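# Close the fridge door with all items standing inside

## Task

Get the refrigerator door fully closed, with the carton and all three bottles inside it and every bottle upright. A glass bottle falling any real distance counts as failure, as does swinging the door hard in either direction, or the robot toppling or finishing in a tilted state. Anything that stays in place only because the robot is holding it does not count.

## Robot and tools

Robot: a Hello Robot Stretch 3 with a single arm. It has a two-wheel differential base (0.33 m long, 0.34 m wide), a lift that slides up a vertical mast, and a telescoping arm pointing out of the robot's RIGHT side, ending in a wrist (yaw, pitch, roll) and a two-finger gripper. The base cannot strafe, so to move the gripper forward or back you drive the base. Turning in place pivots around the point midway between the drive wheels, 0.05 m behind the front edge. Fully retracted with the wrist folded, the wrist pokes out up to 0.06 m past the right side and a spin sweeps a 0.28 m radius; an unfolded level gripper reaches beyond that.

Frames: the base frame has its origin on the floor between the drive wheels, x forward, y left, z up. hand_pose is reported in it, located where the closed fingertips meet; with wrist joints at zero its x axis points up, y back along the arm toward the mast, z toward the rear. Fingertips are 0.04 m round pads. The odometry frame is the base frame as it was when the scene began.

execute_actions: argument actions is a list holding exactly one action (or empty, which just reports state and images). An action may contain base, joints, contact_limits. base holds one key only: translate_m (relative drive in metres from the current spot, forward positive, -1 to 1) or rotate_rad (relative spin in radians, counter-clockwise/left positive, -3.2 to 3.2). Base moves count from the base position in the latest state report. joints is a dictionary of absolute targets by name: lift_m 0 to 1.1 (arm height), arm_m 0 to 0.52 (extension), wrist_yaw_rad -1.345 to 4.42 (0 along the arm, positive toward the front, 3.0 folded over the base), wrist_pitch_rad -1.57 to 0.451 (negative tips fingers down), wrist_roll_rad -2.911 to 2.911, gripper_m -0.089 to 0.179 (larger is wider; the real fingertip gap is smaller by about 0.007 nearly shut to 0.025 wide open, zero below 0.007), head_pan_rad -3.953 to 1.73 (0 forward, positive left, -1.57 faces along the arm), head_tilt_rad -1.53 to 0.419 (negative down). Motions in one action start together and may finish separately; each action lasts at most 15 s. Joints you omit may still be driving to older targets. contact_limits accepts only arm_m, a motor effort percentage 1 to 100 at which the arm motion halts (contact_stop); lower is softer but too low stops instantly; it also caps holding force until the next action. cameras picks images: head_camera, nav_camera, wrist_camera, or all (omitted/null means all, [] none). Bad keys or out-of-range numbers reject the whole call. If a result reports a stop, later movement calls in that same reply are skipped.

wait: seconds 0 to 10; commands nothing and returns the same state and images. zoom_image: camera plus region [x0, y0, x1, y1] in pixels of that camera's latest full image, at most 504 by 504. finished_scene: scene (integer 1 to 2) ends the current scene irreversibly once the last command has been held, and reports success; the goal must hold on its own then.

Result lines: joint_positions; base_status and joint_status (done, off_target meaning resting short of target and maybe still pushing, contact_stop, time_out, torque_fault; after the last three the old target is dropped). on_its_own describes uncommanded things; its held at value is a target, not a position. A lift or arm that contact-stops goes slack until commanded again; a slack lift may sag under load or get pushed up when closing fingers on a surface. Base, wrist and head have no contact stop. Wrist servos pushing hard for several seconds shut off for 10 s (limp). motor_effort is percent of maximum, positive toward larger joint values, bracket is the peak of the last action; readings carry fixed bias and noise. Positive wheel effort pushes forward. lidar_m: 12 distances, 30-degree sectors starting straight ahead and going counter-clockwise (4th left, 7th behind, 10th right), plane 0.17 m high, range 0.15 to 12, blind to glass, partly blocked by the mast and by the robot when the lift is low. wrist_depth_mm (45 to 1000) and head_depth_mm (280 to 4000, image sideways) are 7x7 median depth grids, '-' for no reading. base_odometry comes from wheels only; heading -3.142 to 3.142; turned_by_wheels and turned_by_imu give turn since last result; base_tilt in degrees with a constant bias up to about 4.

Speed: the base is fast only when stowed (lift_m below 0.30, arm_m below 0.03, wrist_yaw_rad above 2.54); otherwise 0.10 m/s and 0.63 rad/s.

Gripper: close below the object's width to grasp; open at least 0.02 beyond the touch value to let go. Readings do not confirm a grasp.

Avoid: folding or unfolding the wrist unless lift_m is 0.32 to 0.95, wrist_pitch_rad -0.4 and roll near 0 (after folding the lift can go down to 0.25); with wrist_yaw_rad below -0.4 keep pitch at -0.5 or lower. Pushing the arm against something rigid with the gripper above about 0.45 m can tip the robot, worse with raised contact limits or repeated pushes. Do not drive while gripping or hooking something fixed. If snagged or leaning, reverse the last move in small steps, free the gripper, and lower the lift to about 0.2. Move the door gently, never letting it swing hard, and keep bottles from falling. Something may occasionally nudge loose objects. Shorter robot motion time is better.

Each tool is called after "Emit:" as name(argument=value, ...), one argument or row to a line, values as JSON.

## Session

Emit:
execute_actions(
  actions=[],
)

Scene clock: 0.00 s.
base_odometry: x=+0.000 y=+0.000 heading=+0.000 (m, m, rad; odometry frame)
turned_by_wheels: +0.000 (rad since the last result)
turned_by_imu: +0.000 (rad since the last result)
base_tilt: forward=+1.7 right=-2.1 (deg)
lidar_m: 1.42 1.66 2.86 3.08 1.62 1.63 2.32 1.94 1.25 1.68 1.59 1.42
head_depth_mm: 1299 1290 1302 1301 1302 1303 1312 / 1329 1330 1329 1335 1332 1337 1343 / 1364 1358 1359 1364 1362 1365 1372 / 1417 1415 1419 1422 1421 1425 1431 / 1451 1449 1454 1457 1461 1462 1465 / 1484 1498 1498 1500 1497 1507 1504 / 1535 1540 1541 1544 1544 1547 1552
base_status: not commanded
joint_positions: lift_m=+0.311 arm_m=-0.002 wrist_yaw_rad=+2.862 wrist_pitch_rad=-0.485 wrist_roll_rad=+0.012 gripper_m=+0.037 head_pan_rad=+0.016 head_tilt_rad=-0.016
joint_status: not commanded
motor_effort: left_wheel=+0 right_wheel=+0 lift_m=+20 arm_m=+0 wrist_yaw_rad=-1 wrist_pitch_rad=+8 wrist_roll_rad=+0 gripper_m=+1 head_pan_rad=+0 head_tilt_rad=+1 (%)
hand_pose: x=+0.0382 y=+0.0641 z=+0.3094 quat_wxyz=(+0.264, +0.707, +0.071, +0.652) (m; base frame)
wrist_depth_mm: - - - - - - - / - - - - - - - / - 871 884 881 870 888 881 / 670 699 688 700 700 694 693 / 580 - 597 585 581 575 579 / 495 - - 498 500 492 495 / 452 - - 431 433 431 430
pictures: head_camera (sideways: a quarter turn clockwise sets it upright), nav_camera (sideways: a quarter turn counterclockwise sets it upright), wrist_camera
Images, in order (width x height): head_camera 896x504, nav_camera 672x504, wrist_camera 644x364.

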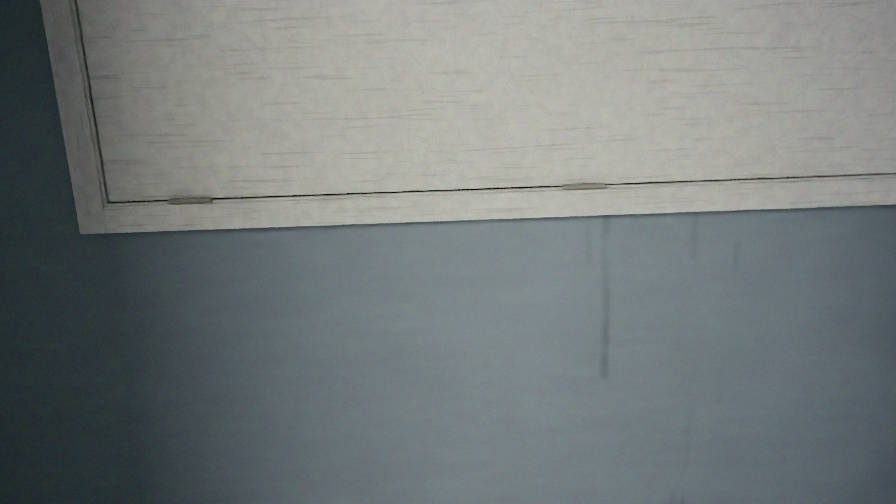

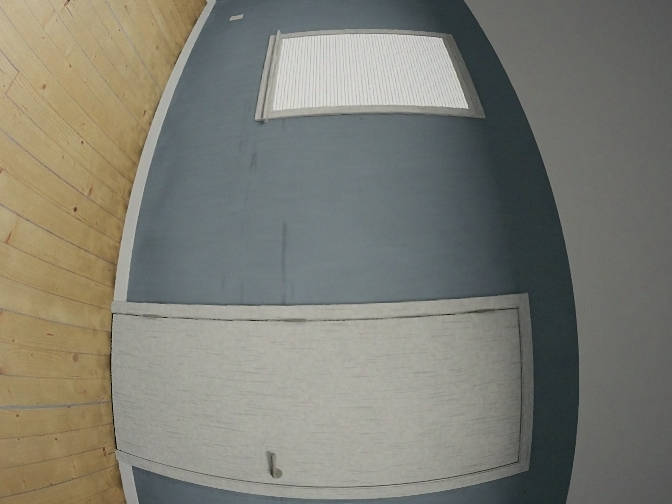

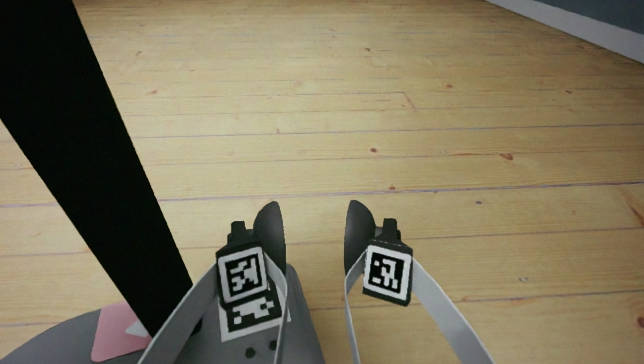

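Emit:
execute_actions(
  actions=[
    {"joints":{"head_pan_rad":-2.2,"head_tilt_rad":-0.4}},
  ],
  cameras=["nav_camera"],
)

Emit:
execute_actions(
  actions=[
    {"joints":{"head_pan_rad":1.7}},
  ],
  cameras=["nav_camera"],
)

Scene clock: 4.77 s.
base_odometry: x=+0.000 y=+0.000 heading=+0.000 (m, m, rad; odometry frame)
turned_by_wheels: +0.000 (rad since the last result)
turned_by_imu: +0.000 (rad since the last result)
base_tilt: forward=+1.8 right=-1.9 (deg)
lidar_m: 1.42 1.66 2.86 3.08 1.63 1.63 2.32 1.95 1.25 1.67 1.59 1.42
head_depth_mm: 1796 1928 2088 2279 2296 1737 1397 / 1705 1821 1984 2142 2229 1741 1406 / 1629 1742 1870 2021 2142 1745 1405 / 1552 1663 1783 1921 2039 1748 1411 / 1495 1579 1688 1764 1943 1750 1375 / 1432 1512 1591 1134 1805 1642 1415 / 1379 1460 1532 1053 1769 1762 1417
base_status: not commanded
joint_positions: lift_m=+0.311 arm_m=-0.002 wrist_yaw_rad=+2.862 wrist_pitch_rad=-0.485 wrist_roll_rad=+0.012 gripper_m=+0.037 head_pan_rad=-2.193 head_tilt_rad=-0.395
joint_status: all done
motor_effort: left_wheel=+0(0) right_wheel=+0(0) lift_m=+20(20) arm_m=+0(0) wrist_yaw_rad=-1(1) wrist_pitch_rad=+7(7) wrist_roll_rad=+0(0) gripper_m=+1(0) head_pan_rad=-3(34) head_tilt_rad=-1(20) (%)
hand_pose: x=+0.0382 y=+0.0641 z=+0.3094 quat_wxyz=(+0.264, +0.707, +0.071, +0.652) (m; base frame)
wrist_depth_mm: - - - - - - - / - - - - - - - / - 867 879 888 891 880 888 / 664 693 703 706 685 687 693 / 573 - 596 576 590 581 580 / 493 - - 497 498 493 501 / 455 - - 427 431 433 433
pictures: nav_camera (sideways: a quarter turn counterclockwise sets it upright)
Images, in order (width x height): nav_camera 672x504.

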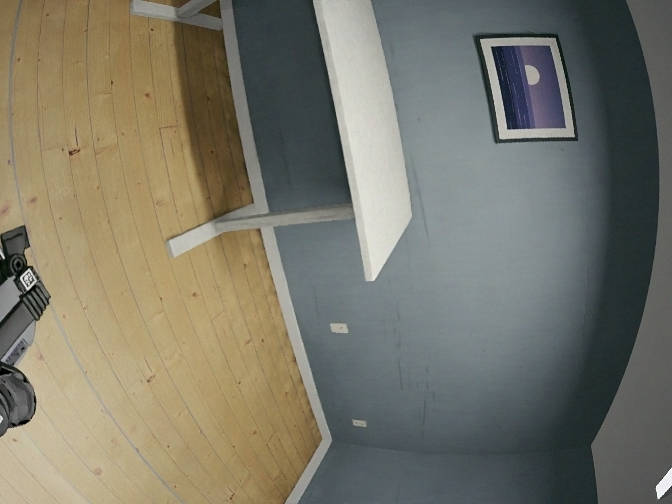

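Scene clock: 7.13 s.
base_odometry: x=+0.000 y=+0.000 heading=+0.000 (m, m, rad; odometry frame)
turned_by_wheels: +0.000 (rad since the last result)
turned_by_imu: +0.000 (rad since the last result)
base_tilt: forward=+1.9 right=-2.0 (deg)
lidar_m: 1.42 1.66 2.87 3.08 1.62 1.63 2.33 1.95 1.25 1.67 1.60 1.42
head_depth_mm: 2521 2679 2848 3024 2303 1732 1393 / 2598 2789 2944 3113 2318 1746 1399 / 2684 2830 3059 3236 2320 1754 1407 / 2757 2953 3183 3253 2339 1758 1404 / 2859 3070 3304 3454 2352 1760 1409 / 2968 3177 3430 3526 2354 1758 1411 / 3088 3295 3499 3438 2417 1802 -
base_status: not commanded
joint_positions: lift_m=+0.311 arm_m=-0.002 wrist_yaw_rad=+2.862 wrist_pitch_rad=-0.485 wrist_roll_rad=+0.012 gripper_m=+0.037 head_pan_rad=+1.693 head_tilt_rad=-0.395
joint_status: all done
motor_effort: left_wheel=+0(0) right_wheel=+1(0) lift_m=+20(20) arm_m=+0(0) wrist_yaw_rad=+0(0) wrist_pitch_rad=+7(7) wrist_roll_rad=+0(0) gripper_m=+0(1) head_pan_rad=+3(32) head_tilt_rad=-2(2) (%)
hand_pose: x=+0.0382 y=+0.0641 z=+0.3094 quat_wxyz=(+0.264, +0.707, +0.071, +0.652) (m; base frame)
wrist_depth_mm: - - - - - - - / - - - - - - - / - 873 865 853 890 877 887 / 668 701 696 698 701 694 695 / 578 - 599 587 588 584 581 / 486 - - 493 499 490 497 / 449 - - 429 433 436 427
pictures: nav_camera (sideways: a quarter turn counterclockwise sets it upright)
Images, in order (width x height): nav_camera 672x504.

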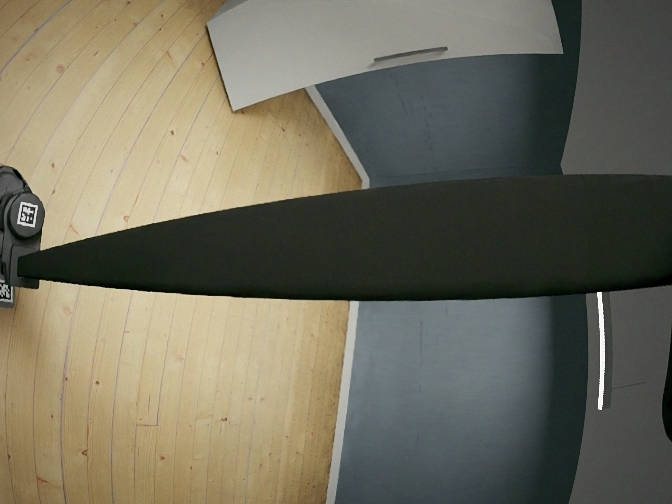

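Emit:
execute_actions(
  actions=[
    {"joints":{"head_pan_rad":-3.6,"head_tilt_rad":-0.5}},
  ],
  cameras=["nav_camera","head_camera"],
)

Scene clock: 13.20 s.
base_odometry: x=+0.000 y=+0.000 heading=+0.000 (m, m, rad; odometry frame)
turned_by_wheels: +0.000 (rad since the last result)
turned_by_imu: +0.000 (rad since the last result)
base_tilt: forward=+1.8 right=-2.0 (deg)
lidar_m: 1.42 1.66 2.87 3.08 1.63 1.63 2.32 1.94 1.25 1.67 1.60 1.42
head_depth_mm: 1306 1412 1597 2503 2015 1578 1302 / 1357 1453 1584 1733 1864 1587 1307 / 1404 1515 1647 1804 1946 1587 1301 / 1463 1584 1729 1943 2016 1595 1309 / 1943 2125 2311 2539 2030 1595 1307 / 1917 2091 2274 2458 2047 1604 1320 / 1888 2042 2193 2411 2048 1596 1319
base_status: not commanded
joint_positions: lift_m=+0.311 arm_m=-0.002 wrist_yaw_rad=+2.862 wrist_pitch_rad=-0.485 wrist_roll_rad=+0.012 gripper_m=+0.037 head_pan_rad=-3.593 head_tilt_rad=-0.494
joint_status: all done
motor_effort: left_wheel=+0(0) right_wheel=+0(0) lift_m=+20(20) arm_m=+0(0) wrist_yaw_rad=-1(0) wrist_pitch_rad=+7(7) wrist_roll_rad=+0(0) gripper_m=-1(0) head_pan_rad=-3(33) head_tilt_rad=-2(11) (%)
hand_pose: x=+0.0382 y=+0.0641 z=+0.3094 quat_wxyz=(+0.264, +0.707, +0.071, +0.652) (m; base frame)
wrist_depth_mm: - - - - - - - / - - - - - - - / - 866 874 884 881 880 892 / 655 692 687 689 701 711 701 / 579 - 594 581 587 574 578 / 492 - - 495 503 495 491 / 447 - - 428 430 431 431
pictures: head_camera (sideways: a quarter turn clockwise sets it upright), nav_camera (sideways: a quarter turn counterclockwise sets it upright)
Images, in order (width x height): head_camera 896x504, nav_camera 672x504.

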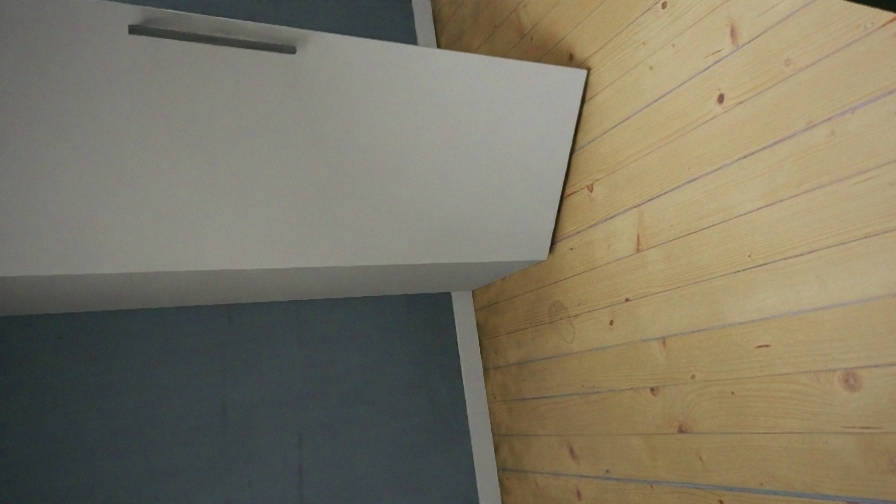

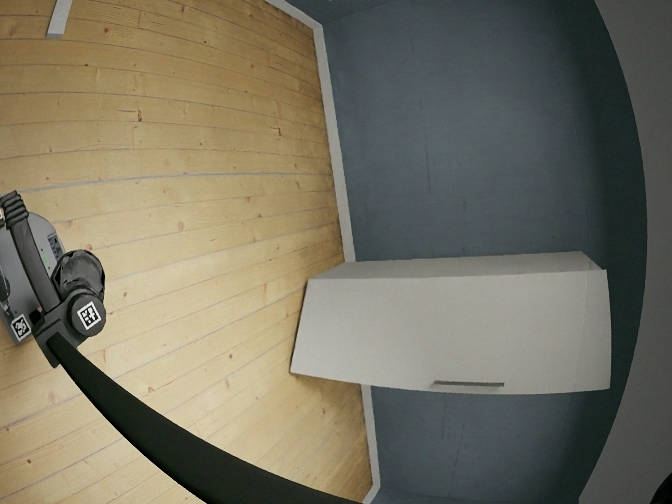

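Emit:
zoom_image(
  camera="head_camera",
  region=[460,230,700,400],
)

Region (460, 230, 700, 400) of head_camera's 896x504 image, scaled by 2.100, with more detail than that image has; it fills the top 357 rows of this view, and the rest is white.

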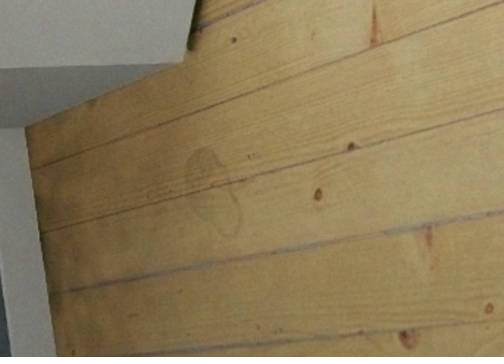

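Emit:
execute_actions(
  actions=[
    {"base":{"rotate_rad":2.05},"joints":{"lift_m":0.25,"wrist_yaw_rad":3.0,"wrist_pitch_rad":-0.4,"head_pan_rad":0}},
  ],
  cameras=[],
)

Emit:
execute_actions(
  actions=[
    {"base":{"translate_m":1.0}},
  ],
  cameras=[],
)

Emit:
execute_actions(
  actions=[
    {"base":{"translate_m":0.7}},
  ],
  cameras=[],
)

Emit:
execute_actions(
  actions=[
    {"base":{"rotate_rad":2.7},"joints":{"head_pan_rad":-1.3,"head_tilt_rad":-0.8}},
  ],
  cameras=["nav_camera","head_camera"],
)

Scene clock: 38.00 s.
base_odometry: x=+0.000 y=+0.000 heading=+2.050 (m, m, rad; odometry frame)
turned_by_wheels: +2.050 (rad since the last result)
turned_by_imu: +1.996 (rad since the last result)
base_tilt: forward=+1.8 right=-2.1 (deg)
lidar_m: 2.81 1.62 2.32 2.03 1.25 1.67 1.59 1.42 1.42 1.60 2.58 3.08
head_depth_mm: 2689 2871 3075 2770 2002 1579 1296 / 2871 3059 3273 2762 2011 1579 1301 / 3031 3286 3534 2794 2024 1589 1303 / 3139 3421 3660 2800 2030 1590 1303 / 2875 3070 3328 2811 2046 1594 1311 / 2576 2777 2910 2825 2038 1582 1314 / 2367 2471 2599 1689 1820 1612 1319
base_status: done
joint_positions: lift_m=+0.251 arm_m=-0.002 wrist_yaw_rad=+2.997 wrist_pitch_rad=-0.419 wrist_roll_rad=+0.012 gripper_m=+0.037 head_pan_rad=-0.007 head_tilt_rad=-0.494
joint_status: all done
motor_effort: left_wheel=-1(6) right_wheel=+1(10) lift_m=+12(19) arm_m=+0(0) wrist_yaw_rad=+2(4) wrist_pitch_rad=+10(10) wrist_roll_rad=+0(0) gripper_m=+0(1) head_pan_rad=+2(31) head_tilt_rad=-2(2) (%)
hand_pose: x=+0.0111 y=+0.0789 z=+0.2630 quat_wxyz=(+0.198, +0.704, +0.096, +0.675) (m; base frame)
wrist_depth_mm: - - - - - - - / - - - - - - - / 820 - 879 862 881 868 868 / 648 655 664 666 673 658 658 / 540 540 - 554 546 539 543 / 468 - - - 450 458 451 / - - - - 391 387 389
pictures: none
No camera images: the call's "cameras" was empty. Leave "cameras" out to get every camera's image.

Scene clock: 43.03 s.
base_odometry: x=-0.461 y=+0.887 heading=+2.050 (m, m, rad; odometry frame)
turned_by_wheels: +0.000 (rad since the last result)
turned_by_imu: -0.003 (rad since the last result)
base_tilt: forward=+1.8 right=-2.1 (deg)
lidar_m: 2.02 0.72 0.76 1.86 2.44 2.03 2.53 2.09 2.09 2.33 2.34 2.33
head_depth_mm: 2024 2153 2302 2481 1998 1570 1295 / 2149 2301 2485 2619 2015 1579 1305 / 2288 2470 2715 2764 2023 1582 1304 / 2323 2501 2716 2761 2014 1582 1306 / 2084 2211 2389 2536 2027 1590 1310 / 1867 1970 2126 2264 2041 1596 1311 / 1694 1782 1887 2020 2026 1600 1315
base_status: done
joint_positions: lift_m=+0.250 arm_m=-0.002 wrist_yaw_rad=+2.997 wrist_pitch_rad=-0.418 wrist_roll_rad=+0.012 gripper_m=+0.037 head_pan_rad=-0.007 head_tilt_rad=-0.495
joint_status: not commanded
motor_effort: left_wheel=-1(7) right_wheel=+1(6) lift_m=+12(12) arm_m=+0(0) wrist_yaw_rad=+3(2) wrist_pitch_rad=+9(10) wrist_roll_rad=+0(0) gripper_m=+0(1) head_pan_rad=+2(2) head_tilt_rad=-2(2) (%)
hand_pose: x=+0.0110 y=+0.0790 z=+0.2631 quat_wxyz=(+0.197, +0.704, +0.096, +0.675) (m; base frame)
wrist_depth_mm: - - - - 945 682 574 / - - - - - 709 630 / 857 - 875 869 861 756 805 / 659 655 662 667 671 677 652 / 539 540 - 565 544 538 545 / 467 - - - 452 454 451 / - - - - 389 389 392
pictures: none
No camera images: the call's "cameras" was empty. Leave "cameras" out to get every camera's image.

Scene clock: 47.07 s.
base_odometry: x=-0.784 y=+1.509 heading=+2.050 (m, m, rad; odometry frame)
turned_by_wheels: +0.000 (rad since the last result)
turned_by_imu: -0.002 (rad since the last result)
base_tilt: forward=+1.8 right=-2.1 (deg)
lidar_m: 1.47 1.22 0.71 0.47 0.47 2.67 3.08 2.55 2.54 2.19 1.81 1.80
head_depth_mm: 1550 1661 1792 1944 1996 1580 1299 / 1654 1775 1916 2108 2012 1570 1299 / 1761 1890 2072 2269 2034 1583 1304 / 1696 1846 1983 2184 2022 1581 1305 / 1501 1606 1732 1873 1952 1596 1308 / 1355 1435 1536 1657 1765 1597 1311 / 1232 1293 1373 1464 1568 1571 1314
base_status: done
joint_positions: lift_m=+0.250 arm_m=-0.002 wrist_yaw_rad=+2.997 wrist_pitch_rad=-0.418 wrist_roll_rad=+0.012 gripper_m=+0.037 head_pan_rad=-0.007 head_tilt_rad=-0.495
joint_status: not commanded
motor_effort: left_wheel=-1(7) right_wheel=+1(7) lift_m=+12(12) arm_m=+0(0) wrist_yaw_rad=+2(2) wrist_pitch_rad=+9(9) wrist_roll_rad=+0(0) gripper_m=+0(0) head_pan_rad=+2(2) head_tilt_rad=-3(2) (%)
hand_pose: x=+0.0110 y=+0.0791 z=+0.2632 quat_wxyz=(+0.197, +0.704, +0.096, +0.675) (m; base frame)
wrist_depth_mm: - - 850 821 967 - 906 / - - 896 836 - - 953 / 872 - 829 811 874 879 876 / 668 647 630 669 660 666 670 / 538 534 - 555 549 541 541 / 468 - - - 452 453 447 / - - - - 394 391 388
pictures: none
No camera images: the call's "cameras" was empty. Leave "cameras" out to get every camera's image.

Scene clock: 50.03 s.
base_odometry: x=-0.784 y=+1.509 heading=-1.533 (m, m, rad; odometry frame)
turned_by_wheels: +2.700 (rad since the last result)
turned_by_imu: +2.632 (rad since the last result)
base_tilt: forward=+1.6 right=-2.1 (deg)
lidar_m: 2.67 2.95 2.55 2.54 2.11 1.81 1.80 1.43 1.22 0.71 0.47 2.37
head_depth_mm: 1009 1137 1291 1495 1522 1297 1139 / 794 992 1283 1574 1521 1297 1136 / 611 708 854 1094 1415 1299 1139 / 633 724 840 1024 1265 1300 1135 / 1094 916 1369 1197 1373 1304 1140 / 1083 961 1272 1267 1446 927 1121 / 954 981 1122 576 643 1276 1136
base_status: done
joint_positions: lift_m=+0.250 arm_m=-0.002 wrist_yaw_rad=+2.997 wrist_pitch_rad=-0.418 wrist_roll_rad=+0.012 gripper_m=+0.037 head_pan_rad=-1.293 head_tilt_rad=-0.790
joint_status: all done
motor_effort: left_wheel=-1(7) right_wheel=+1(7) lift_m=+12(12) arm_m=+0(0) wrist_yaw_rad=+1(2) wrist_pitch_rad=+9(9) wrist_roll_rad=+0(0) gripper_m=+1(0) head_pan_rad=-3(32) head_tilt_rad=-4(19) (%)
hand_pose: x=+0.0110 y=+0.0790 z=+0.2632 quat_wxyz=(+0.197, +0.704, +0.096, +0.675) (m; base frame)
wrist_depth_mm: - - - - - - - / - - - - - - - / 887 - 861 873 877 871 884 / 661 644 661 667 671 666 667 / 541 536 - 552 545 534 536 / 465 - - - 447 452 457 / - - - - 389 389 388
pictures: head_camera (sideways: a quarter turn clockwise sets it upright), nav_camera (sideways: a quarter turn counterclockwise sets it upright)
Images, in order (width x height): head_camera 896x504, nav_camera 672x504.

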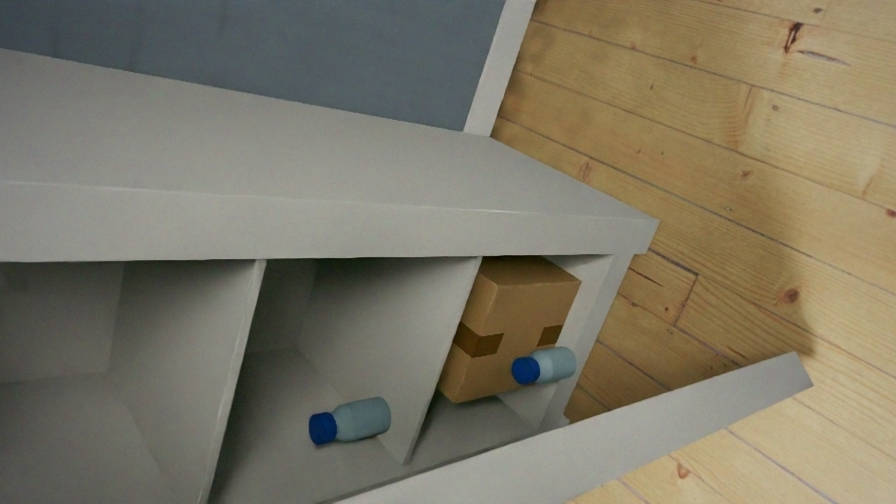

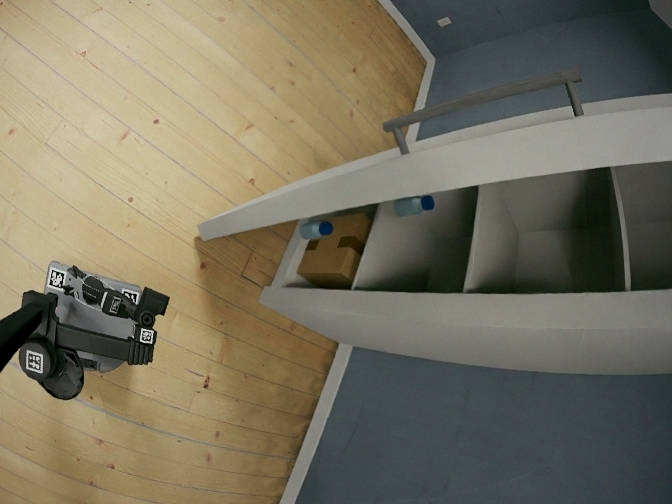

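Emit:
execute_actions(
  actions=[
    {"base":{"rotate_rad":0.79}},
  ],
  cameras=[],
)

Emit:
execute_actions(
  actions=[
    {"base":{"translate_m":-0.52},"joints":{"lift_m":0.5}},
  ],
  cameras=[],
)

Emit:
execute_actions(
  actions=[
    {"base":{"rotate_rad":0.53},"joints":{"head_pan_rad":-1.57,"head_tilt_rad":-0.9,"gripper_m":0}},
  ],
  cameras=[],
)

Emit:
execute_actions(
  actions=[
    {"joints":{"wrist_yaw_rad":0}},
  ],
)

Scene clock: 74.77 s.
base_odometry: x=-0.784 y=+1.509 heading=-0.743 (m, m, rad; odometry frame)
turned_by_wheels: +0.790 (rad since the last result)
turned_by_imu: +0.770 (rad since the last result)
base_tilt: forward=+1.8 right=-2.2 (deg)
lidar_m: 2.65 2.54 2.61 1.88 1.81 1.76 1.27 1.11 0.71 0.47 2.96 2.67
head_depth_mm: 371 409 467 1200 1306 1303 1141 / 1979 2222 2070 588 700 1250 1141 / 2559 2694 2135 1828 1516 1246 1135 / 2688 2934 2283 1821 1513 1299 1136 / 2611 2856 2295 1827 1522 1306 1140 / 2523 2796 2282 1834 1522 1306 1139 / 2461 2710 2303 1828 1517 1299 1140
base_status: done
joint_positions: lift_m=+0.250 arm_m=-0.002 wrist_yaw_rad=+2.997 wrist_pitch_rad=-0.418 wrist_roll_rad=+0.012 gripper_m=+0.037 head_pan_rad=-1.293 head_tilt_rad=-0.790
joint_status: not commanded
motor_effort: left_wheel=-1(7) right_wheel=+1(7) lift_m=+12(12) arm_m=+0(0) wrist_yaw_rad=+2(2) wrist_pitch_rad=+9(9) wrist_roll_rad=+0(0) gripper_m=-1(0) head_pan_rad=-3(3) head_tilt_rad=-4(4) (%)
hand_pose: x=+0.0110 y=+0.0790 z=+0.2632 quat_wxyz=(+0.197, +0.704, +0.096, +0.675) (m; base frame)
wrist_depth_mm: - - - - - - - / - - - - - - - / 857 - 861 878 859 863 871 / 669 637 669 664 673 669 665 / 531 527 - 561 549 538 539 / 466 - - - 456 452 454 / - - - - 389 391 388
pictures: none
No camera images: the call's "cameras" was empty. Leave "cameras" out to get every camera's image.

Scene clock: 80.83 s.
base_odometry: x=-1.166 y=+1.861 heading=-0.743 (m, m, rad; odometry frame)
turned_by_wheels: +0.000 (rad since the last result)
turned_by_imu: +0.001 (rad since the last result)
base_tilt: forward=+1.8 right=-2.1 (deg)
lidar_m: 3.10 2.99 2.22 1.60 1.55 1.12 0.81 0.77 0.77 0.57 0.64 0.66
head_depth_mm: 508 586 696 855 1111 1300 1135 / 489 563 663 806 1026 1278 1141 / 475 540 632 761 954 1225 1145 / 921 832 1159 1104 1312 1275 1161 / 924 1048 1203 1391 1490 1307 1143 / 855 917 998 1086 1196 1252 1142 / 712 757 809 869 956 1226 1141
base_status: done
joint_positions: lift_m=+0.499 arm_m=-0.002 wrist_yaw_rad=+2.997 wrist_pitch_rad=-0.418 wrist_roll_rad=+0.012 gripper_m=+0.037 head_pan_rad=-1.293 head_tilt_rad=-0.790
joint_status: all done
motor_effort: left_wheel=-1(9) right_wheel=+1(5) lift_m=+27(31) arm_m=-1(1) wrist_yaw_rad=+2(1) wrist_pitch_rad=+9(9) wrist_roll_rad=+0(0) gripper_m=+0(0) head_pan_rad=-3(3) head_tilt_rad=-5(4) (%)
hand_pose: x=+0.0110 y=+0.0790 z=+0.5122 quat_wxyz=(+0.197, +0.704, +0.096, +0.675) (m; base frame)
wrist_depth_mm: - - - - - - - / - - - - - - - / - - - - - - - / - - - - - - - / 920 911 - 895 915 889 904 / 752 752 - 753 747 754 761 / 660 646 640 654 656 648 656
pictures: none
No camera images: the call's "cameras" was empty. Leave "cameras" out to get every camera's image.

Scene clock: 82.67 s.
base_odometry: x=-1.166 y=+1.861 heading=-0.214 (m, m, rad; odometry frame)
turned_by_wheels: +0.530 (rad since the last result)
turned_by_imu: +0.518 (rad since the last result)
base_tilt: forward=+1.9 right=-2.0 (deg)
lidar_m: 2.99 2.21 1.60 1.53 1.12 0.81 0.78 0.76 0.57 0.64 0.66 3.08
head_depth_mm: 531 562 637 793 1053 1251 1111 / 907 1066 1142 848 1037 1251 - / 935 1084 1271 1456 1369 1251 - / 791 915 1091 1346 1421 1250 - / 677 770 886 1049 1303 1248 1096 / 593 662 759 940 1401 1250 1110 / 536 624 1895 1657 1431 1250 1115
base_status: done
joint_positions: lift_m=+0.499 arm_m=-0.002 wrist_yaw_rad=+2.997 wrist_pitch_rad=-0.418 wrist_roll_rad=+0.012 gripper_m=+0.000 head_pan_rad=-1.563 head_tilt_rad=-0.889
joint_status: all done
motor_effort: left_wheel=-1(5) right_wheel=+1(5) lift_m=+28(28) arm_m=-1(0) wrist_yaw_rad=+1(2) wrist_pitch_rad=+9(9) wrist_roll_rad=+0(0) gripper_m=-3(85) head_pan_rad=-3(17) head_tilt_rad=-5(12) (%)
hand_pose: x=+0.0110 y=+0.0790 z=+0.5122 quat_wxyz=(+0.197, +0.704, +0.096, +0.675) (m; base frame)
wrist_depth_mm: - - - - - - - / - - - - - - - / - - - - - - - / - - - - - - - / 918 895 903 - 889 915 893 / 744 744 - 701 748 765 759 / 651 646 651 650 646 652 636
pictures: none
No camera images: the call's "cameras" was empty. Leave "cameras" out to get every camera's image.

Scene clock: 85.20 s.
base_odometry: x=-1.166 y=+1.861 heading=-0.214 (m, m, rad; odometry frame)
turned_by_wheels: +0.000 (rad since the last result)
turned_by_imu: +0.000 (rad since the last result)
base_tilt: forward=+1.7 right=-2.0 (deg)
lidar_m: 2.99 2.21 1.60 1.53 1.12 0.81 0.77 0.77 0.57 0.64 0.66 3.11
head_depth_mm: 531 560 637 795 1056 1247 1113 / 906 1069 1139 849 1034 1253 - / 933 1090 1271 1453 1365 1248 - / 792 917 1093 1351 1431 1274 1113 / 680 767 883 1047 1305 1250 1113 / 593 660 759 942 1402 1251 1110 / 538 623 1897 1676 1428 1250 1114
base_status: not commanded
joint_positions: lift_m=+0.499 arm_m=-0.002 wrist_yaw_rad=+0.004 wrist_pitch_rad=-0.418 wrist_roll_rad=+0.012 gripper_m=+0.000 head_pan_rad=-1.563 head_tilt_rad=-0.889
joint_status: all done
motor_effort: left_wheel=-1(1) right_wheel=+1(1) lift_m=+28(28) arm_m=+0(1) wrist_yaw_rad=-3(3) wrist_pitch_rad=+9(9) wrist_roll_rad=+0(0) gripper_m=-2(2) head_pan_rad=-3(3) head_tilt_rad=-4(4) (%)
hand_pose: x=-0.0207 y=-0.3675 z=+0.5122 quat_wxyz=(+0.688, +0.147, -0.695, -0.147) (m; base frame)
wrist_depth_mm: - 356 426 596 731 301 267 / - 395 456 659 809 302 293 / - - 485 724 706 329 324 / - - 510 813 716 361 367 / 903 879 555 - 669 404 417 / 736 755 664 710 520 469 481 / 639 652 654 642 621 547 571
pictures: head_camera (sideways: a quarter turn clockwise sets it upright), nav_camera (sideways: a quarter turn counterclockwise sets it upright), wrist_camera
Images, in order (width x height): head_camera 896x504, nav_camera 672x504, wrist_camera 644x364.

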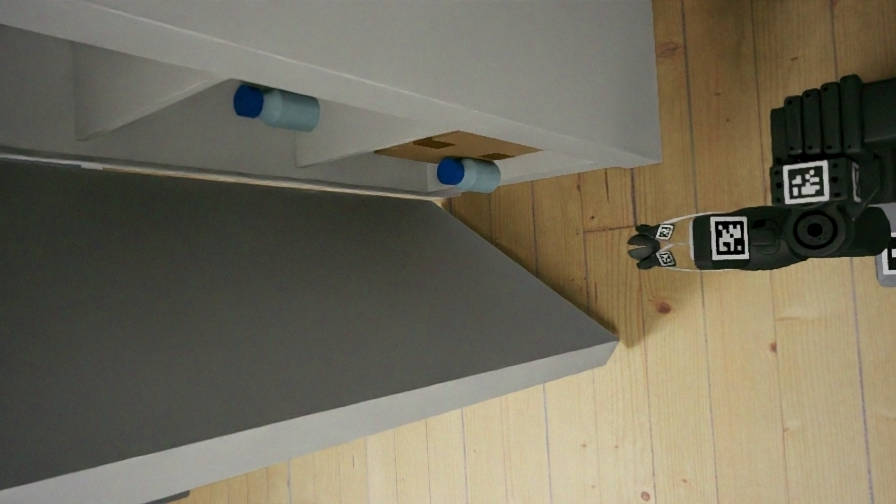

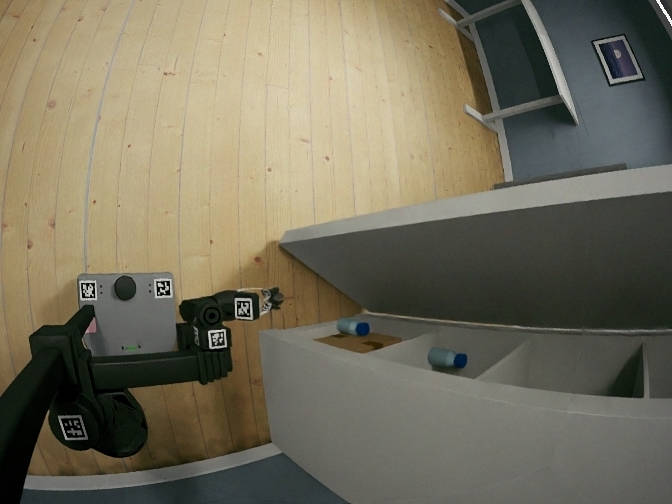

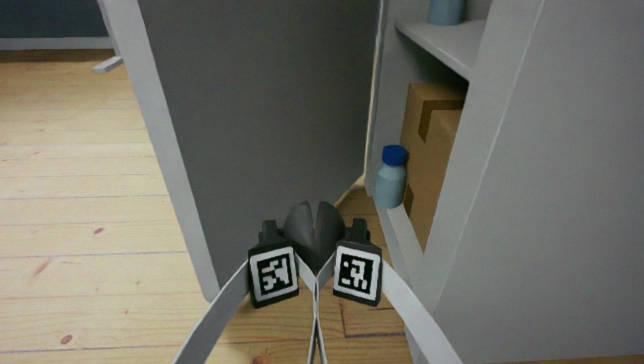

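Emit:
execute_actions(
  actions=[
    {"base":{"translate_m":0.04},"joints":{"arm_m":0.2,"wrist_pitch_rad":0,"lift_m":0.3}},
  ],
  cameras=[],
)

Emit:
execute_actions(
  actions=[
    {"base":{"translate_m":0.25},"joints":{"arm_m":0.35,"head_tilt_rad":-0.7}},
  ],
  cameras=[],
)

Emit:
execute_actions(
  actions=[
    {"base":{"translate_m":0.25},"joints":{"arm_m":0.5}},
  ],
)

Scene clock: 96.17 s.
base_odometry: x=-1.127 y=+1.852 heading=-0.214 (m, m, rad; odometry frame)
turned_by_wheels: +0.000 (rad since the last result)
turned_by_imu: +0.000 (rad since the last result)
base_tilt: forward=+1.8 right=-2.0 (deg)
lidar_m: 2.95 2.21 1.60 1.54 1.17 0.85 0.82 0.76 0.59 0.63 3.05 3.07
head_depth_mm: 911 734 678 792 1050 1248 1110 / 928 1091 1180 1078 1089 1247 1108 / 881 1057 1289 1516 1398 1237 1113 / 733 847 1008 1254 1429 1224 1115 / 629 713 821 981 1241 1251 1110 / 553 628 750 1589 1429 1250 1110 / 557 2338 2006 1672 1419 1251 1113
base_status: done
joint_positions: lift_m=+0.301 arm_m=+0.200 wrist_yaw_rad=+0.002 wrist_pitch_rad=-0.022 wrist_roll_rad=+0.012 gripper_m=+0.000 head_pan_rad=-1.563 head_tilt_rad=-0.889
joint_status: all done
motor_effort: left_wheel=-2(3) right_wheel=+1(4) lift_m=+12(26) arm_m=+3(5) wrist_yaw_rad=-2(2) wrist_pitch_rad=+11(12) wrist_roll_rad=+0(0) gripper_m=-4(2) head_pan_rad=-3(3) head_tilt_rad=-3(4) (%)
hand_pose: x=-0.0209 y=-0.6003 z=+0.4096 quat_wxyz=(+0.703, +0.009, -0.711, -0.007) (m; base frame)
wrist_depth_mm: 165 196 255 362 579 581 593 / 170 199 261 373 598 535 422 / 178 202 266 383 630 632 646 / 195 206 272 397 633 467 331 / 212 210 273 - 665 443 300 / 809 214 260 434 635 445 299 / 642 216 309 440 643 438 307
pictures: none
No camera images: the call's "cameras" was empty. Leave "cameras" out to get every camera's image.

Scene clock: 99.90 s.
base_odometry: x=-0.883 y=+1.799 heading=-0.214 (m, m, rad; odometry frame)
turned_by_wheels: +0.000 (rad since the last result)
turned_by_imu: -0.002 (rad since the last result)
base_tilt: forward=+1.8 right=-1.9 (deg)
lidar_m: 2.70 2.23 1.61 1.54 1.53 1.11 1.06 0.76 0.73 1.07 2.96 2.82
head_depth_mm: 932 1051 1210 1383 1368 1319 1166 / 919 1033 1187 1380 1571 1359 1171 / 909 1022 1162 1364 1545 1393 1174 / 897 1006 1151 1330 1538 1334 1168 / 885 992 1124 1335 1534 1358 1172 / 918 2981 2666 2026 1630 1365 1174 / 2683 3007 2660 2033 1634 1365 1178
base_status: done
joint_positions: lift_m=+0.301 arm_m=+0.350 wrist_yaw_rad=-0.003 wrist_pitch_rad=-0.022 wrist_roll_rad=+0.012 gripper_m=+0.000 head_pan_rad=-1.563 head_tilt_rad=-0.705
joint_status: all done
motor_effort: left_wheel=-1(10) right_wheel=+2(16) lift_m=+12(12) arm_m=+3(5) wrist_yaw_rad=+3(23) wrist_pitch_rad=+12(14) wrist_roll_rad=+0(0) gripper_m=-2(5) head_pan_rad=-3(3) head_tilt_rad=+2(14) (%)
hand_pose: x=-0.0222 y=-0.7503 z=+0.4094 quat_wxyz=(+0.703, +0.007, -0.711, -0.009) (m; base frame)
wrist_depth_mm: - - 431 443 453 471 487 / - - 447 461 472 492 502 / - - 463 477 489 508 508 / - - 474 495 514 538 522 / - - 496 - 534 550 531 / 912 879 527 540 547 574 550 / 685 706 537 546 582 630 536
pictures: none
No camera images: the call's "cameras" was empty. Leave "cameras" out to get every camera's image.

Scene clock: 103.57 s.
base_odometry: x=-0.639 y=+1.746 heading=-0.214 (m, m, rad; odometry frame)
turned_by_wheels: +0.000 (rad since the last result)
turned_by_imu: -0.002 (rad since the last result)
base_tilt: forward=+1.8 right=-2.0 (deg)
lidar_m: 2.45 2.23 1.62 1.55 1.59 1.36 1.31 0.92 1.11 1.09 2.88 2.56
head_depth_mm: 929 1045 1199 1399 1582 1358 1171 / 923 1033 1181 1380 1571 1358 1176 / 913 1026 1169 1359 1546 1363 1170 / 2714 3029 2541 1955 1647 1365 1170 / 2712 3058 2657 2035 1636 1362 1173 / 2695 3033 2662 2027 1634 1361 1177 / 2687 2972 2643 2022 1630 1370 1179
base_status: done
joint_positions: lift_m=+0.301 arm_m=+0.500 wrist_yaw_rad=-0.002 wrist_pitch_rad=-0.022 wrist_roll_rad=+0.012 gripper_m=+0.000 head_pan_rad=-1.563 head_tilt_rad=-0.705
joint_status: all done
motor_effort: left_wheel=-1(3) right_wheel=+0(4) lift_m=+12(12) arm_m=+3(4) wrist_yaw_rad=+2(2) wrist_pitch_rad=+11(11) wrist_roll_rad=+0(0) gripper_m=-2(3) head_pan_rad=-3(2) head_tilt_rad=+2(2) (%)
hand_pose: x=-0.0221 y=-0.9003 z=+0.4096 quat_wxyz=(+0.703, +0.007, -0.711, -0.009) (m; base frame)
wrist_depth_mm: - - - - 320 328 335 / - - - - 333 336 343 / - - - - 341 346 359 / - - - - 354 364 375 / - - - - 373 376 388 / 892 891 880 796 383 394 400 / 682 699 685 702 397 408 423
pictures: head_camera (sideways: a quarter turn clockwise sets it upright), nav_camera (sideways: a quarter turn counterclockwise sets it upright), wrist_camera
Images, in order (width x height): head_camera 896x504, nav_camera 672x504, wrist_camera 644x364.

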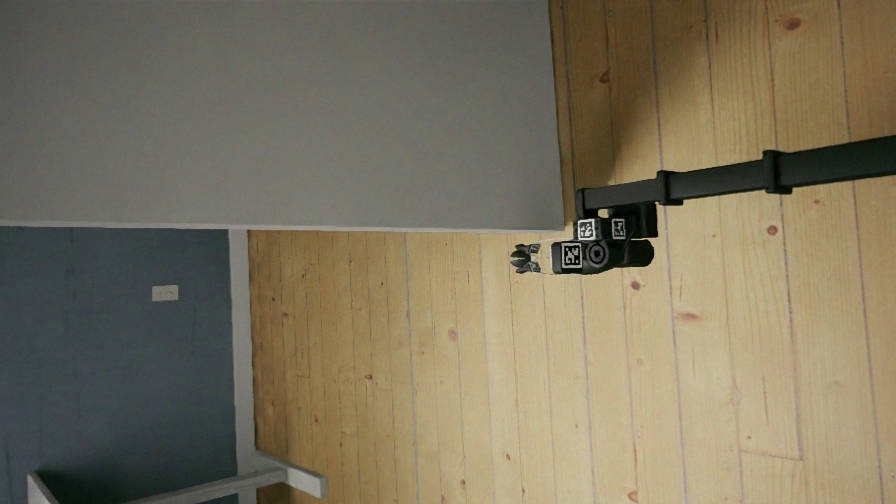

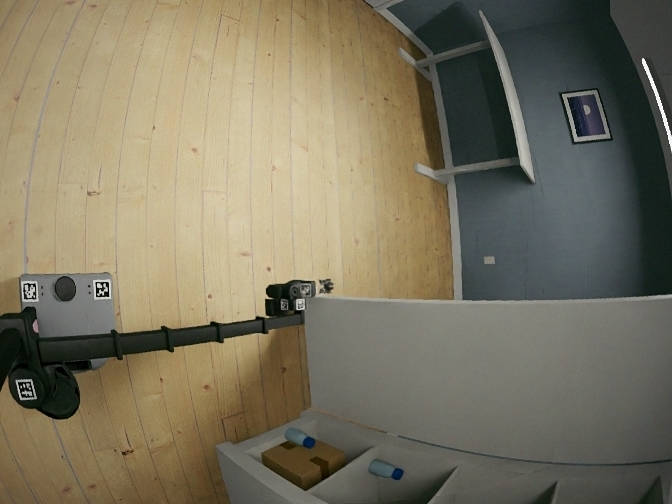

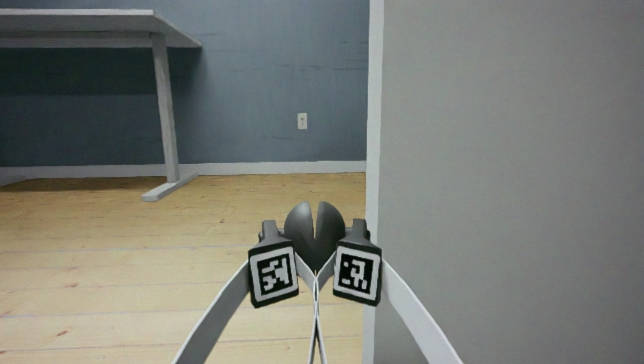

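Emit:
execute_actions(
  actions=[
    {"joints":{"arm_m":0.0,"wrist_pitch_rad":-0.4}},
  ],
  cameras=[],
)

Emit:
execute_actions(
  actions=[
    {"base":{"rotate_rad":-1.6}},
  ],
  cameras=[],
)

Emit:
execute_actions(
  actions=[
    {"base":{"translate_m":0.75},"joints":{"head_tilt_rad":-0.95,"gripper_m":0.12,"wrist_pitch_rad":0,"lift_m":0.12}},
  ],
)

Scene clock: 113.23 s.
base_odometry: x=-0.639 y=+1.746 heading=-0.214 (m, m, rad; odometry frame)
turned_by_wheels: +0.000 (rad since the last result)
turned_by_imu: +0.000 (rad since the last result)
base_tilt: forward=+1.7 right=-2.1 (deg)
lidar_m: 2.45 2.23 1.61 1.54 1.59 1.37 1.31 0.92 1.11 1.09 2.87 2.55
head_depth_mm: 929 1048 1198 1403 1574 1358 1171 / 922 1039 1184 1378 1563 1361 1169 / 914 1026 1170 1362 1544 1357 1173 / 2697 3014 2546 1946 1578 1360 1195 / 2720 3050 2671 2023 1623 1366 1177 / 2713 3027 2663 2028 1625 1366 1175 / 2691 2949 2697 2020 1623 1366 1179
base_status: not commanded
joint_positions: lift_m=+0.301 arm_m=+0.000 wrist_yaw_rad=-0.002 wrist_pitch_rad=-0.415 wrist_roll_rad=+0.012 gripper_m=+0.000 head_pan_rad=-1.563 head_tilt_rad=-0.705
joint_status: all done
motor_effort: left_wheel=-1(1) right_wheel=+1(1) lift_m=+12(12) arm_m=-3(5) wrist_yaw_rad=+1(1) wrist_pitch_rad=+8(9) wrist_roll_rad=+0(0) gripper_m=-3(2) head_pan_rad=-3(3) head_tilt_rad=+1(1) (%)
hand_pose: x=-0.0220 y=-0.3700 z=+0.3137 quat_wxyz=(+0.688, +0.144, -0.696, -0.148) (m; base frame)
wrist_depth_mm: - - - - 780 798 791 / - - - - 841 868 853 / - 979 972 943 908 936 802 / 741 762 735 767 781 772 746 / 607 618 610 - 609 616 613 / 518 513 512 483 515 513 523 / 435 448 443 446 443 444 448
pictures: none
No camera images: the call's "cameras" was empty. Leave "cameras" out to get every camera's image.

Scene clock: 116.70 s.
base_odometry: x=-0.639 y=+1.746 heading=-1.814 (m, m, rad; odometry frame)
turned_by_wheels: -1.600 (rad since the last result)
turned_by_imu: -1.567 (rad since the last result)
base_tilt: forward=+1.8 right=-2.1 (deg)
lidar_m: 1.09 2.88 2.57 2.45 2.28 1.62 1.55 1.58 1.37 1.31 0.92 1.08
head_depth_mm: 1138 1280 1463 1718 1616 1353 1173 / 1126 1267 1449 1696 1618 1361 1171 / 1122 1254 1432 1663 1617 1363 1169 / 1107 1245 1416 1641 1626 1360 1195 / 1093 1231 1395 1615 1616 1364 1175 / 1087 1216 1378 1600 1623 1364 1180 / 1075 1207 1360 1583 1628 1363 1179
base_status: done
joint_positions: lift_m=+0.301 arm_m=+0.000 wrist_yaw_rad=-0.002 wrist_pitch_rad=-0.415 wrist_roll_rad=+0.012 gripper_m=+0.000 head_pan_rad=-1.563 head_tilt_rad=-0.705
joint_status: not commanded
motor_effort: left_wheel=+2(5) right_wheel=-1(3) lift_m=+12(12) arm_m=-3(3) wrist_yaw_rad=+1(2) wrist_pitch_rad=+8(8) wrist_roll_rad=+0(0) gripper_m=-1(1) head_pan_rad=-3(3) head_tilt_rad=+2(2) (%)
hand_pose: x=-0.0220 y=-0.3700 z=+0.3137 quat_wxyz=(+0.688, +0.144, -0.696, -0.148) (m; base frame)
wrist_depth_mm: 741 930 951 973 - - - / 740 - - - - - - / 724 963 - 993 995 977 996 / 709 743 747 751 770 755 764 / 612 608 616 - 614 617 614 / 518 516 517 484 513 519 520 / 439 443 444 443 446 442 444
pictures: none
No camera images: the call's "cameras" was empty. Leave "cameras" out to get every camera's image.

Scene clock: 125.30 s.
base_odometry: x=-0.819 y=+1.018 heading=-1.814 (m, m, rad; odometry frame)
turned_by_wheels: +0.000 (rad since the last result)
turned_by_imu: -0.003 (rad since the last result)
base_tilt: forward=+1.6 right=-2.1 (deg)
lidar_m: 0.35 2.19 2.58 2.48 2.54 2.41 2.29 1.90 1.35 0.71 0.51 0.35
head_depth_mm: 1191 1396 1697 1594 1387 1232 1107 / 674 1352 1672 1599 1385 1232 1117 / 686 775 938 1201 1360 1225 1134 / 855 1189 1131 1353 1366 1250 - / 855 1200 1134 1185 1356 1227 1101 / 851 1189 1134 1216 1345 1227 1101 / 852 1127 1016 1110 1189 1121 1071
base_status: done
joint_positions: lift_m=+0.121 arm_m=+0.000 wrist_yaw_rad=-0.002 wrist_pitch_rad=-0.022 wrist_roll_rad=+0.012 gripper_m=+0.120 head_pan_rad=-1.563 head_tilt_rad=-0.938
joint_status: all done
motor_effort: left_wheel=+1(6) right_wheel=-1(3) lift_m=+12(13) arm_m=-3(3) wrist_yaw_rad=+2(1) wrist_pitch_rad=+11(12) wrist_roll_rad=+0(0) gripper_m=+1(85) head_pan_rad=-3(2) head_tilt_rad=-5(18) (%)
hand_pose: x=-0.0220 y=-0.4009 z=+0.2296 quat_wxyz=(+0.703, +0.007, -0.711, -0.009) (m; base frame)
wrist_depth_mm: 449 622 700 662 452 - - / 446 491 482 552 470 - - / 452 551 500 562 494 - - / 470 542 525 575 511 - - / 476 485 496 514 523 779 781 / 494 - 525 541 525 581 535 / 433 424 425 419 420 418 415
pictures: head_camera (sideways: a quarter turn clockwise sets it upright), nav_camera (sideways: a quarter turn counterclockwise sets it upright), wrist_camera
Images, in order (width x height): head_camera 896x504, nav_camera 672x504, wrist_camera 644x364.

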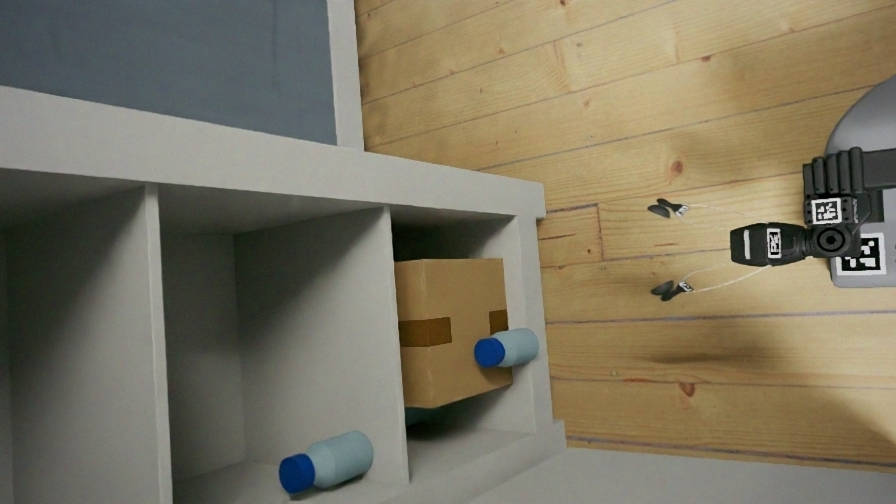

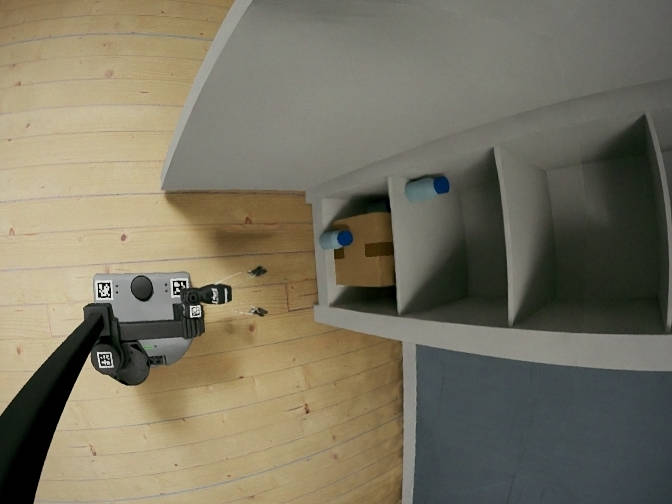

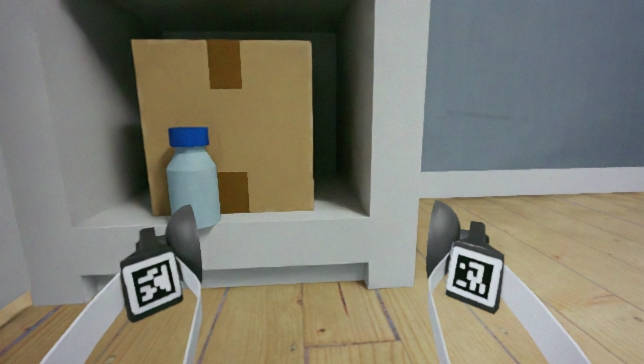

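Emit:
execute_actions(
  actions=[
    {"base":{"translate_m":0.19},"joints":{"arm_m":0.18,"lift_m":0.10}},
  ],
  cameras=["wrist_camera","head_camera"],
)

Scene clock: 131.37 s.
base_odometry: x=-0.865 y=+0.834 heading=-1.814 (m, m, rad; odometry frame)
turned_by_wheels: +0.000 (rad since the last result)
turned_by_imu: -0.001 (rad since the last result)
base_tilt: forward=+1.8 right=-1.9 (deg)
lidar_m: 2.28 2.01 2.59 2.48 2.56 2.60 2.48 1.90 0.79 0.70 0.22 0.17
head_depth_mm: 763 803 929 1565 1388 1231 1103 / 854 1002 1076 1259 1370 1223 1120 / 853 1218 1134 1259 1361 1252 - / 854 1204 1132 1191 1362 1209 1134 / 851 1189 1052 1348 1342 1232 1101 / 819 752 889 962 860 780 715 / 608 644 597 556 521 492 466
base_status: done
joint_positions: lift_m=+0.101 arm_m=+0.180 wrist_yaw_rad=-0.002 wrist_pitch_rad=-0.021 wrist_roll_rad=+0.012 gripper_m=+0.120 head_pan_rad=-1.563 head_tilt_rad=-0.938
joint_status: all done
motor_effort: left_wheel=+1(7) right_wheel=-2(1) lift_m=+12(13) arm_m=+3(2) wrist_yaw_rad=+2(2) wrist_pitch_rad=+11(11) wrist_roll_rad=+1(0) gripper_m=+0(0) head_pan_rad=-3(3) head_tilt_rad=-5(4) (%)
hand_pose: x=-0.0220 y=-0.5803 z=+0.2097 quat_wxyz=(+0.703, +0.007, -0.711, -0.008) (m; base frame)
wrist_depth_mm: 252 320 480 310 315 378 308 / 260 316 476 319 327 376 312 / 269 314 478 286 338 403 312 / 278 310 521 281 351 407 326 / 287 294 360 287 355 379 333 / 290 - 309 318 326 336 347 / 248 316 356 358 374 371 361
pictures: head_camera (sideways: a quarter turn clockwise sets it upright), wrist_camera
Images, in order (width x height): head_camera 896x504, wrist_camera 644x364.

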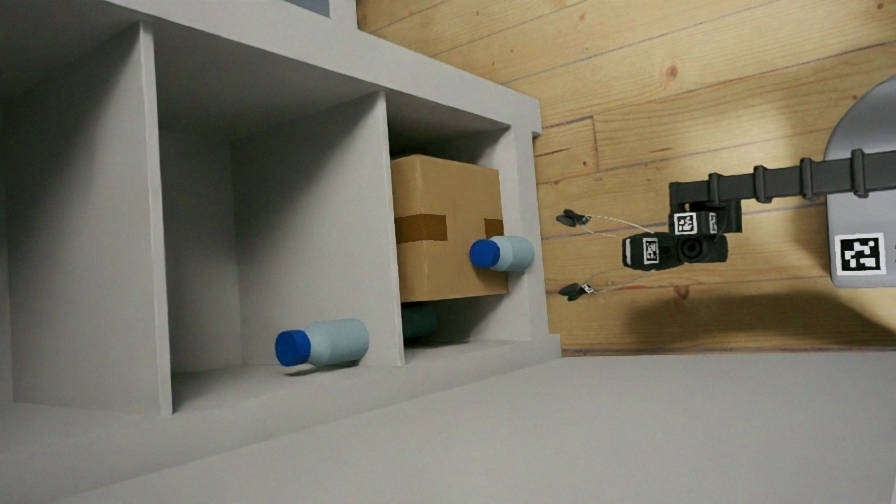

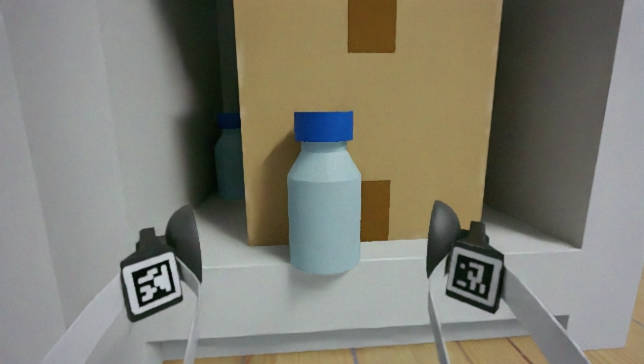

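Emit:
execute_actions(
  actions=[
    {"joints":{"arm_m":0.33,"lift_m":0.096}},
  ],
  cameras=["wrist_camera"],
)

Scene clock: 139.50 s.
base_odometry: x=-0.865 y=+0.834 heading=-1.814 (m, m, rad; odometry frame)
turned_by_wheels: +0.000 (rad since the last result)
turned_by_imu: +0.000 (rad since the last result)
base_tilt: forward=+1.8 right=-2.1 (deg)
lidar_m: 2.28 2.02 2.59 2.49 2.56 2.61 2.48 1.89 0.79 0.70 0.22 0.17
head_depth_mm: 763 802 929 1568 1388 1225 1102 / 855 999 1075 1262 1372 1232 1120 / 852 1217 1134 1262 1379 1229 - / 855 1202 1135 1190 1362 1230 1135 / 852 1191 1052 1350 1346 1226 1099 / 821 753 890 961 862 779 715 / 608 644 597 557 522 492 466
base_status: not commanded
joint_positions: lift_m=+0.097 arm_m=+0.330 wrist_yaw_rad=-0.002 wrist_pitch_rad=-0.021 wrist_roll_rad=+0.012 gripper_m=+0.120 head_pan_rad=-1.563 head_tilt_rad=-0.938
joint_status: all done
motor_effort: left_wheel=+1(1) right_wheel=-1(1) lift_m=+12(12) arm_m=+3(2) wrist_yaw_rad=+1(1) wrist_pitch_rad=+11(11) wrist_roll_rad=+0(0) gripper_m=+0(0) head_pan_rad=-3(3) head_tilt_rad=-4(4) (%)
hand_pose: x=-0.0220 y=-0.7303 z=+0.2058 quat_wxyz=(+0.703, +0.007, -0.711, -0.008) (m; base frame)
wrist_depth_mm: 218 307 166 168 173 177 182 / 218 328 171 174 178 183 187 / 217 326 177 122 184 190 195 / 215 320 182 131 192 198 203 / 213 297 188 127 135 205 211 / 213 - 195 127 138 214 228 / - 201 201 131 182 198 197
pictures: wrist_camera
Images, in order (width x height): wrist_camera 644x364.

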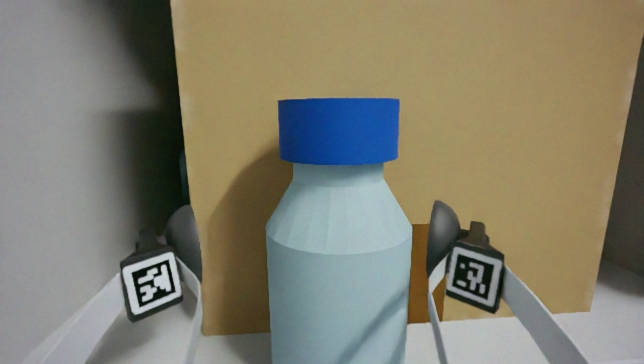

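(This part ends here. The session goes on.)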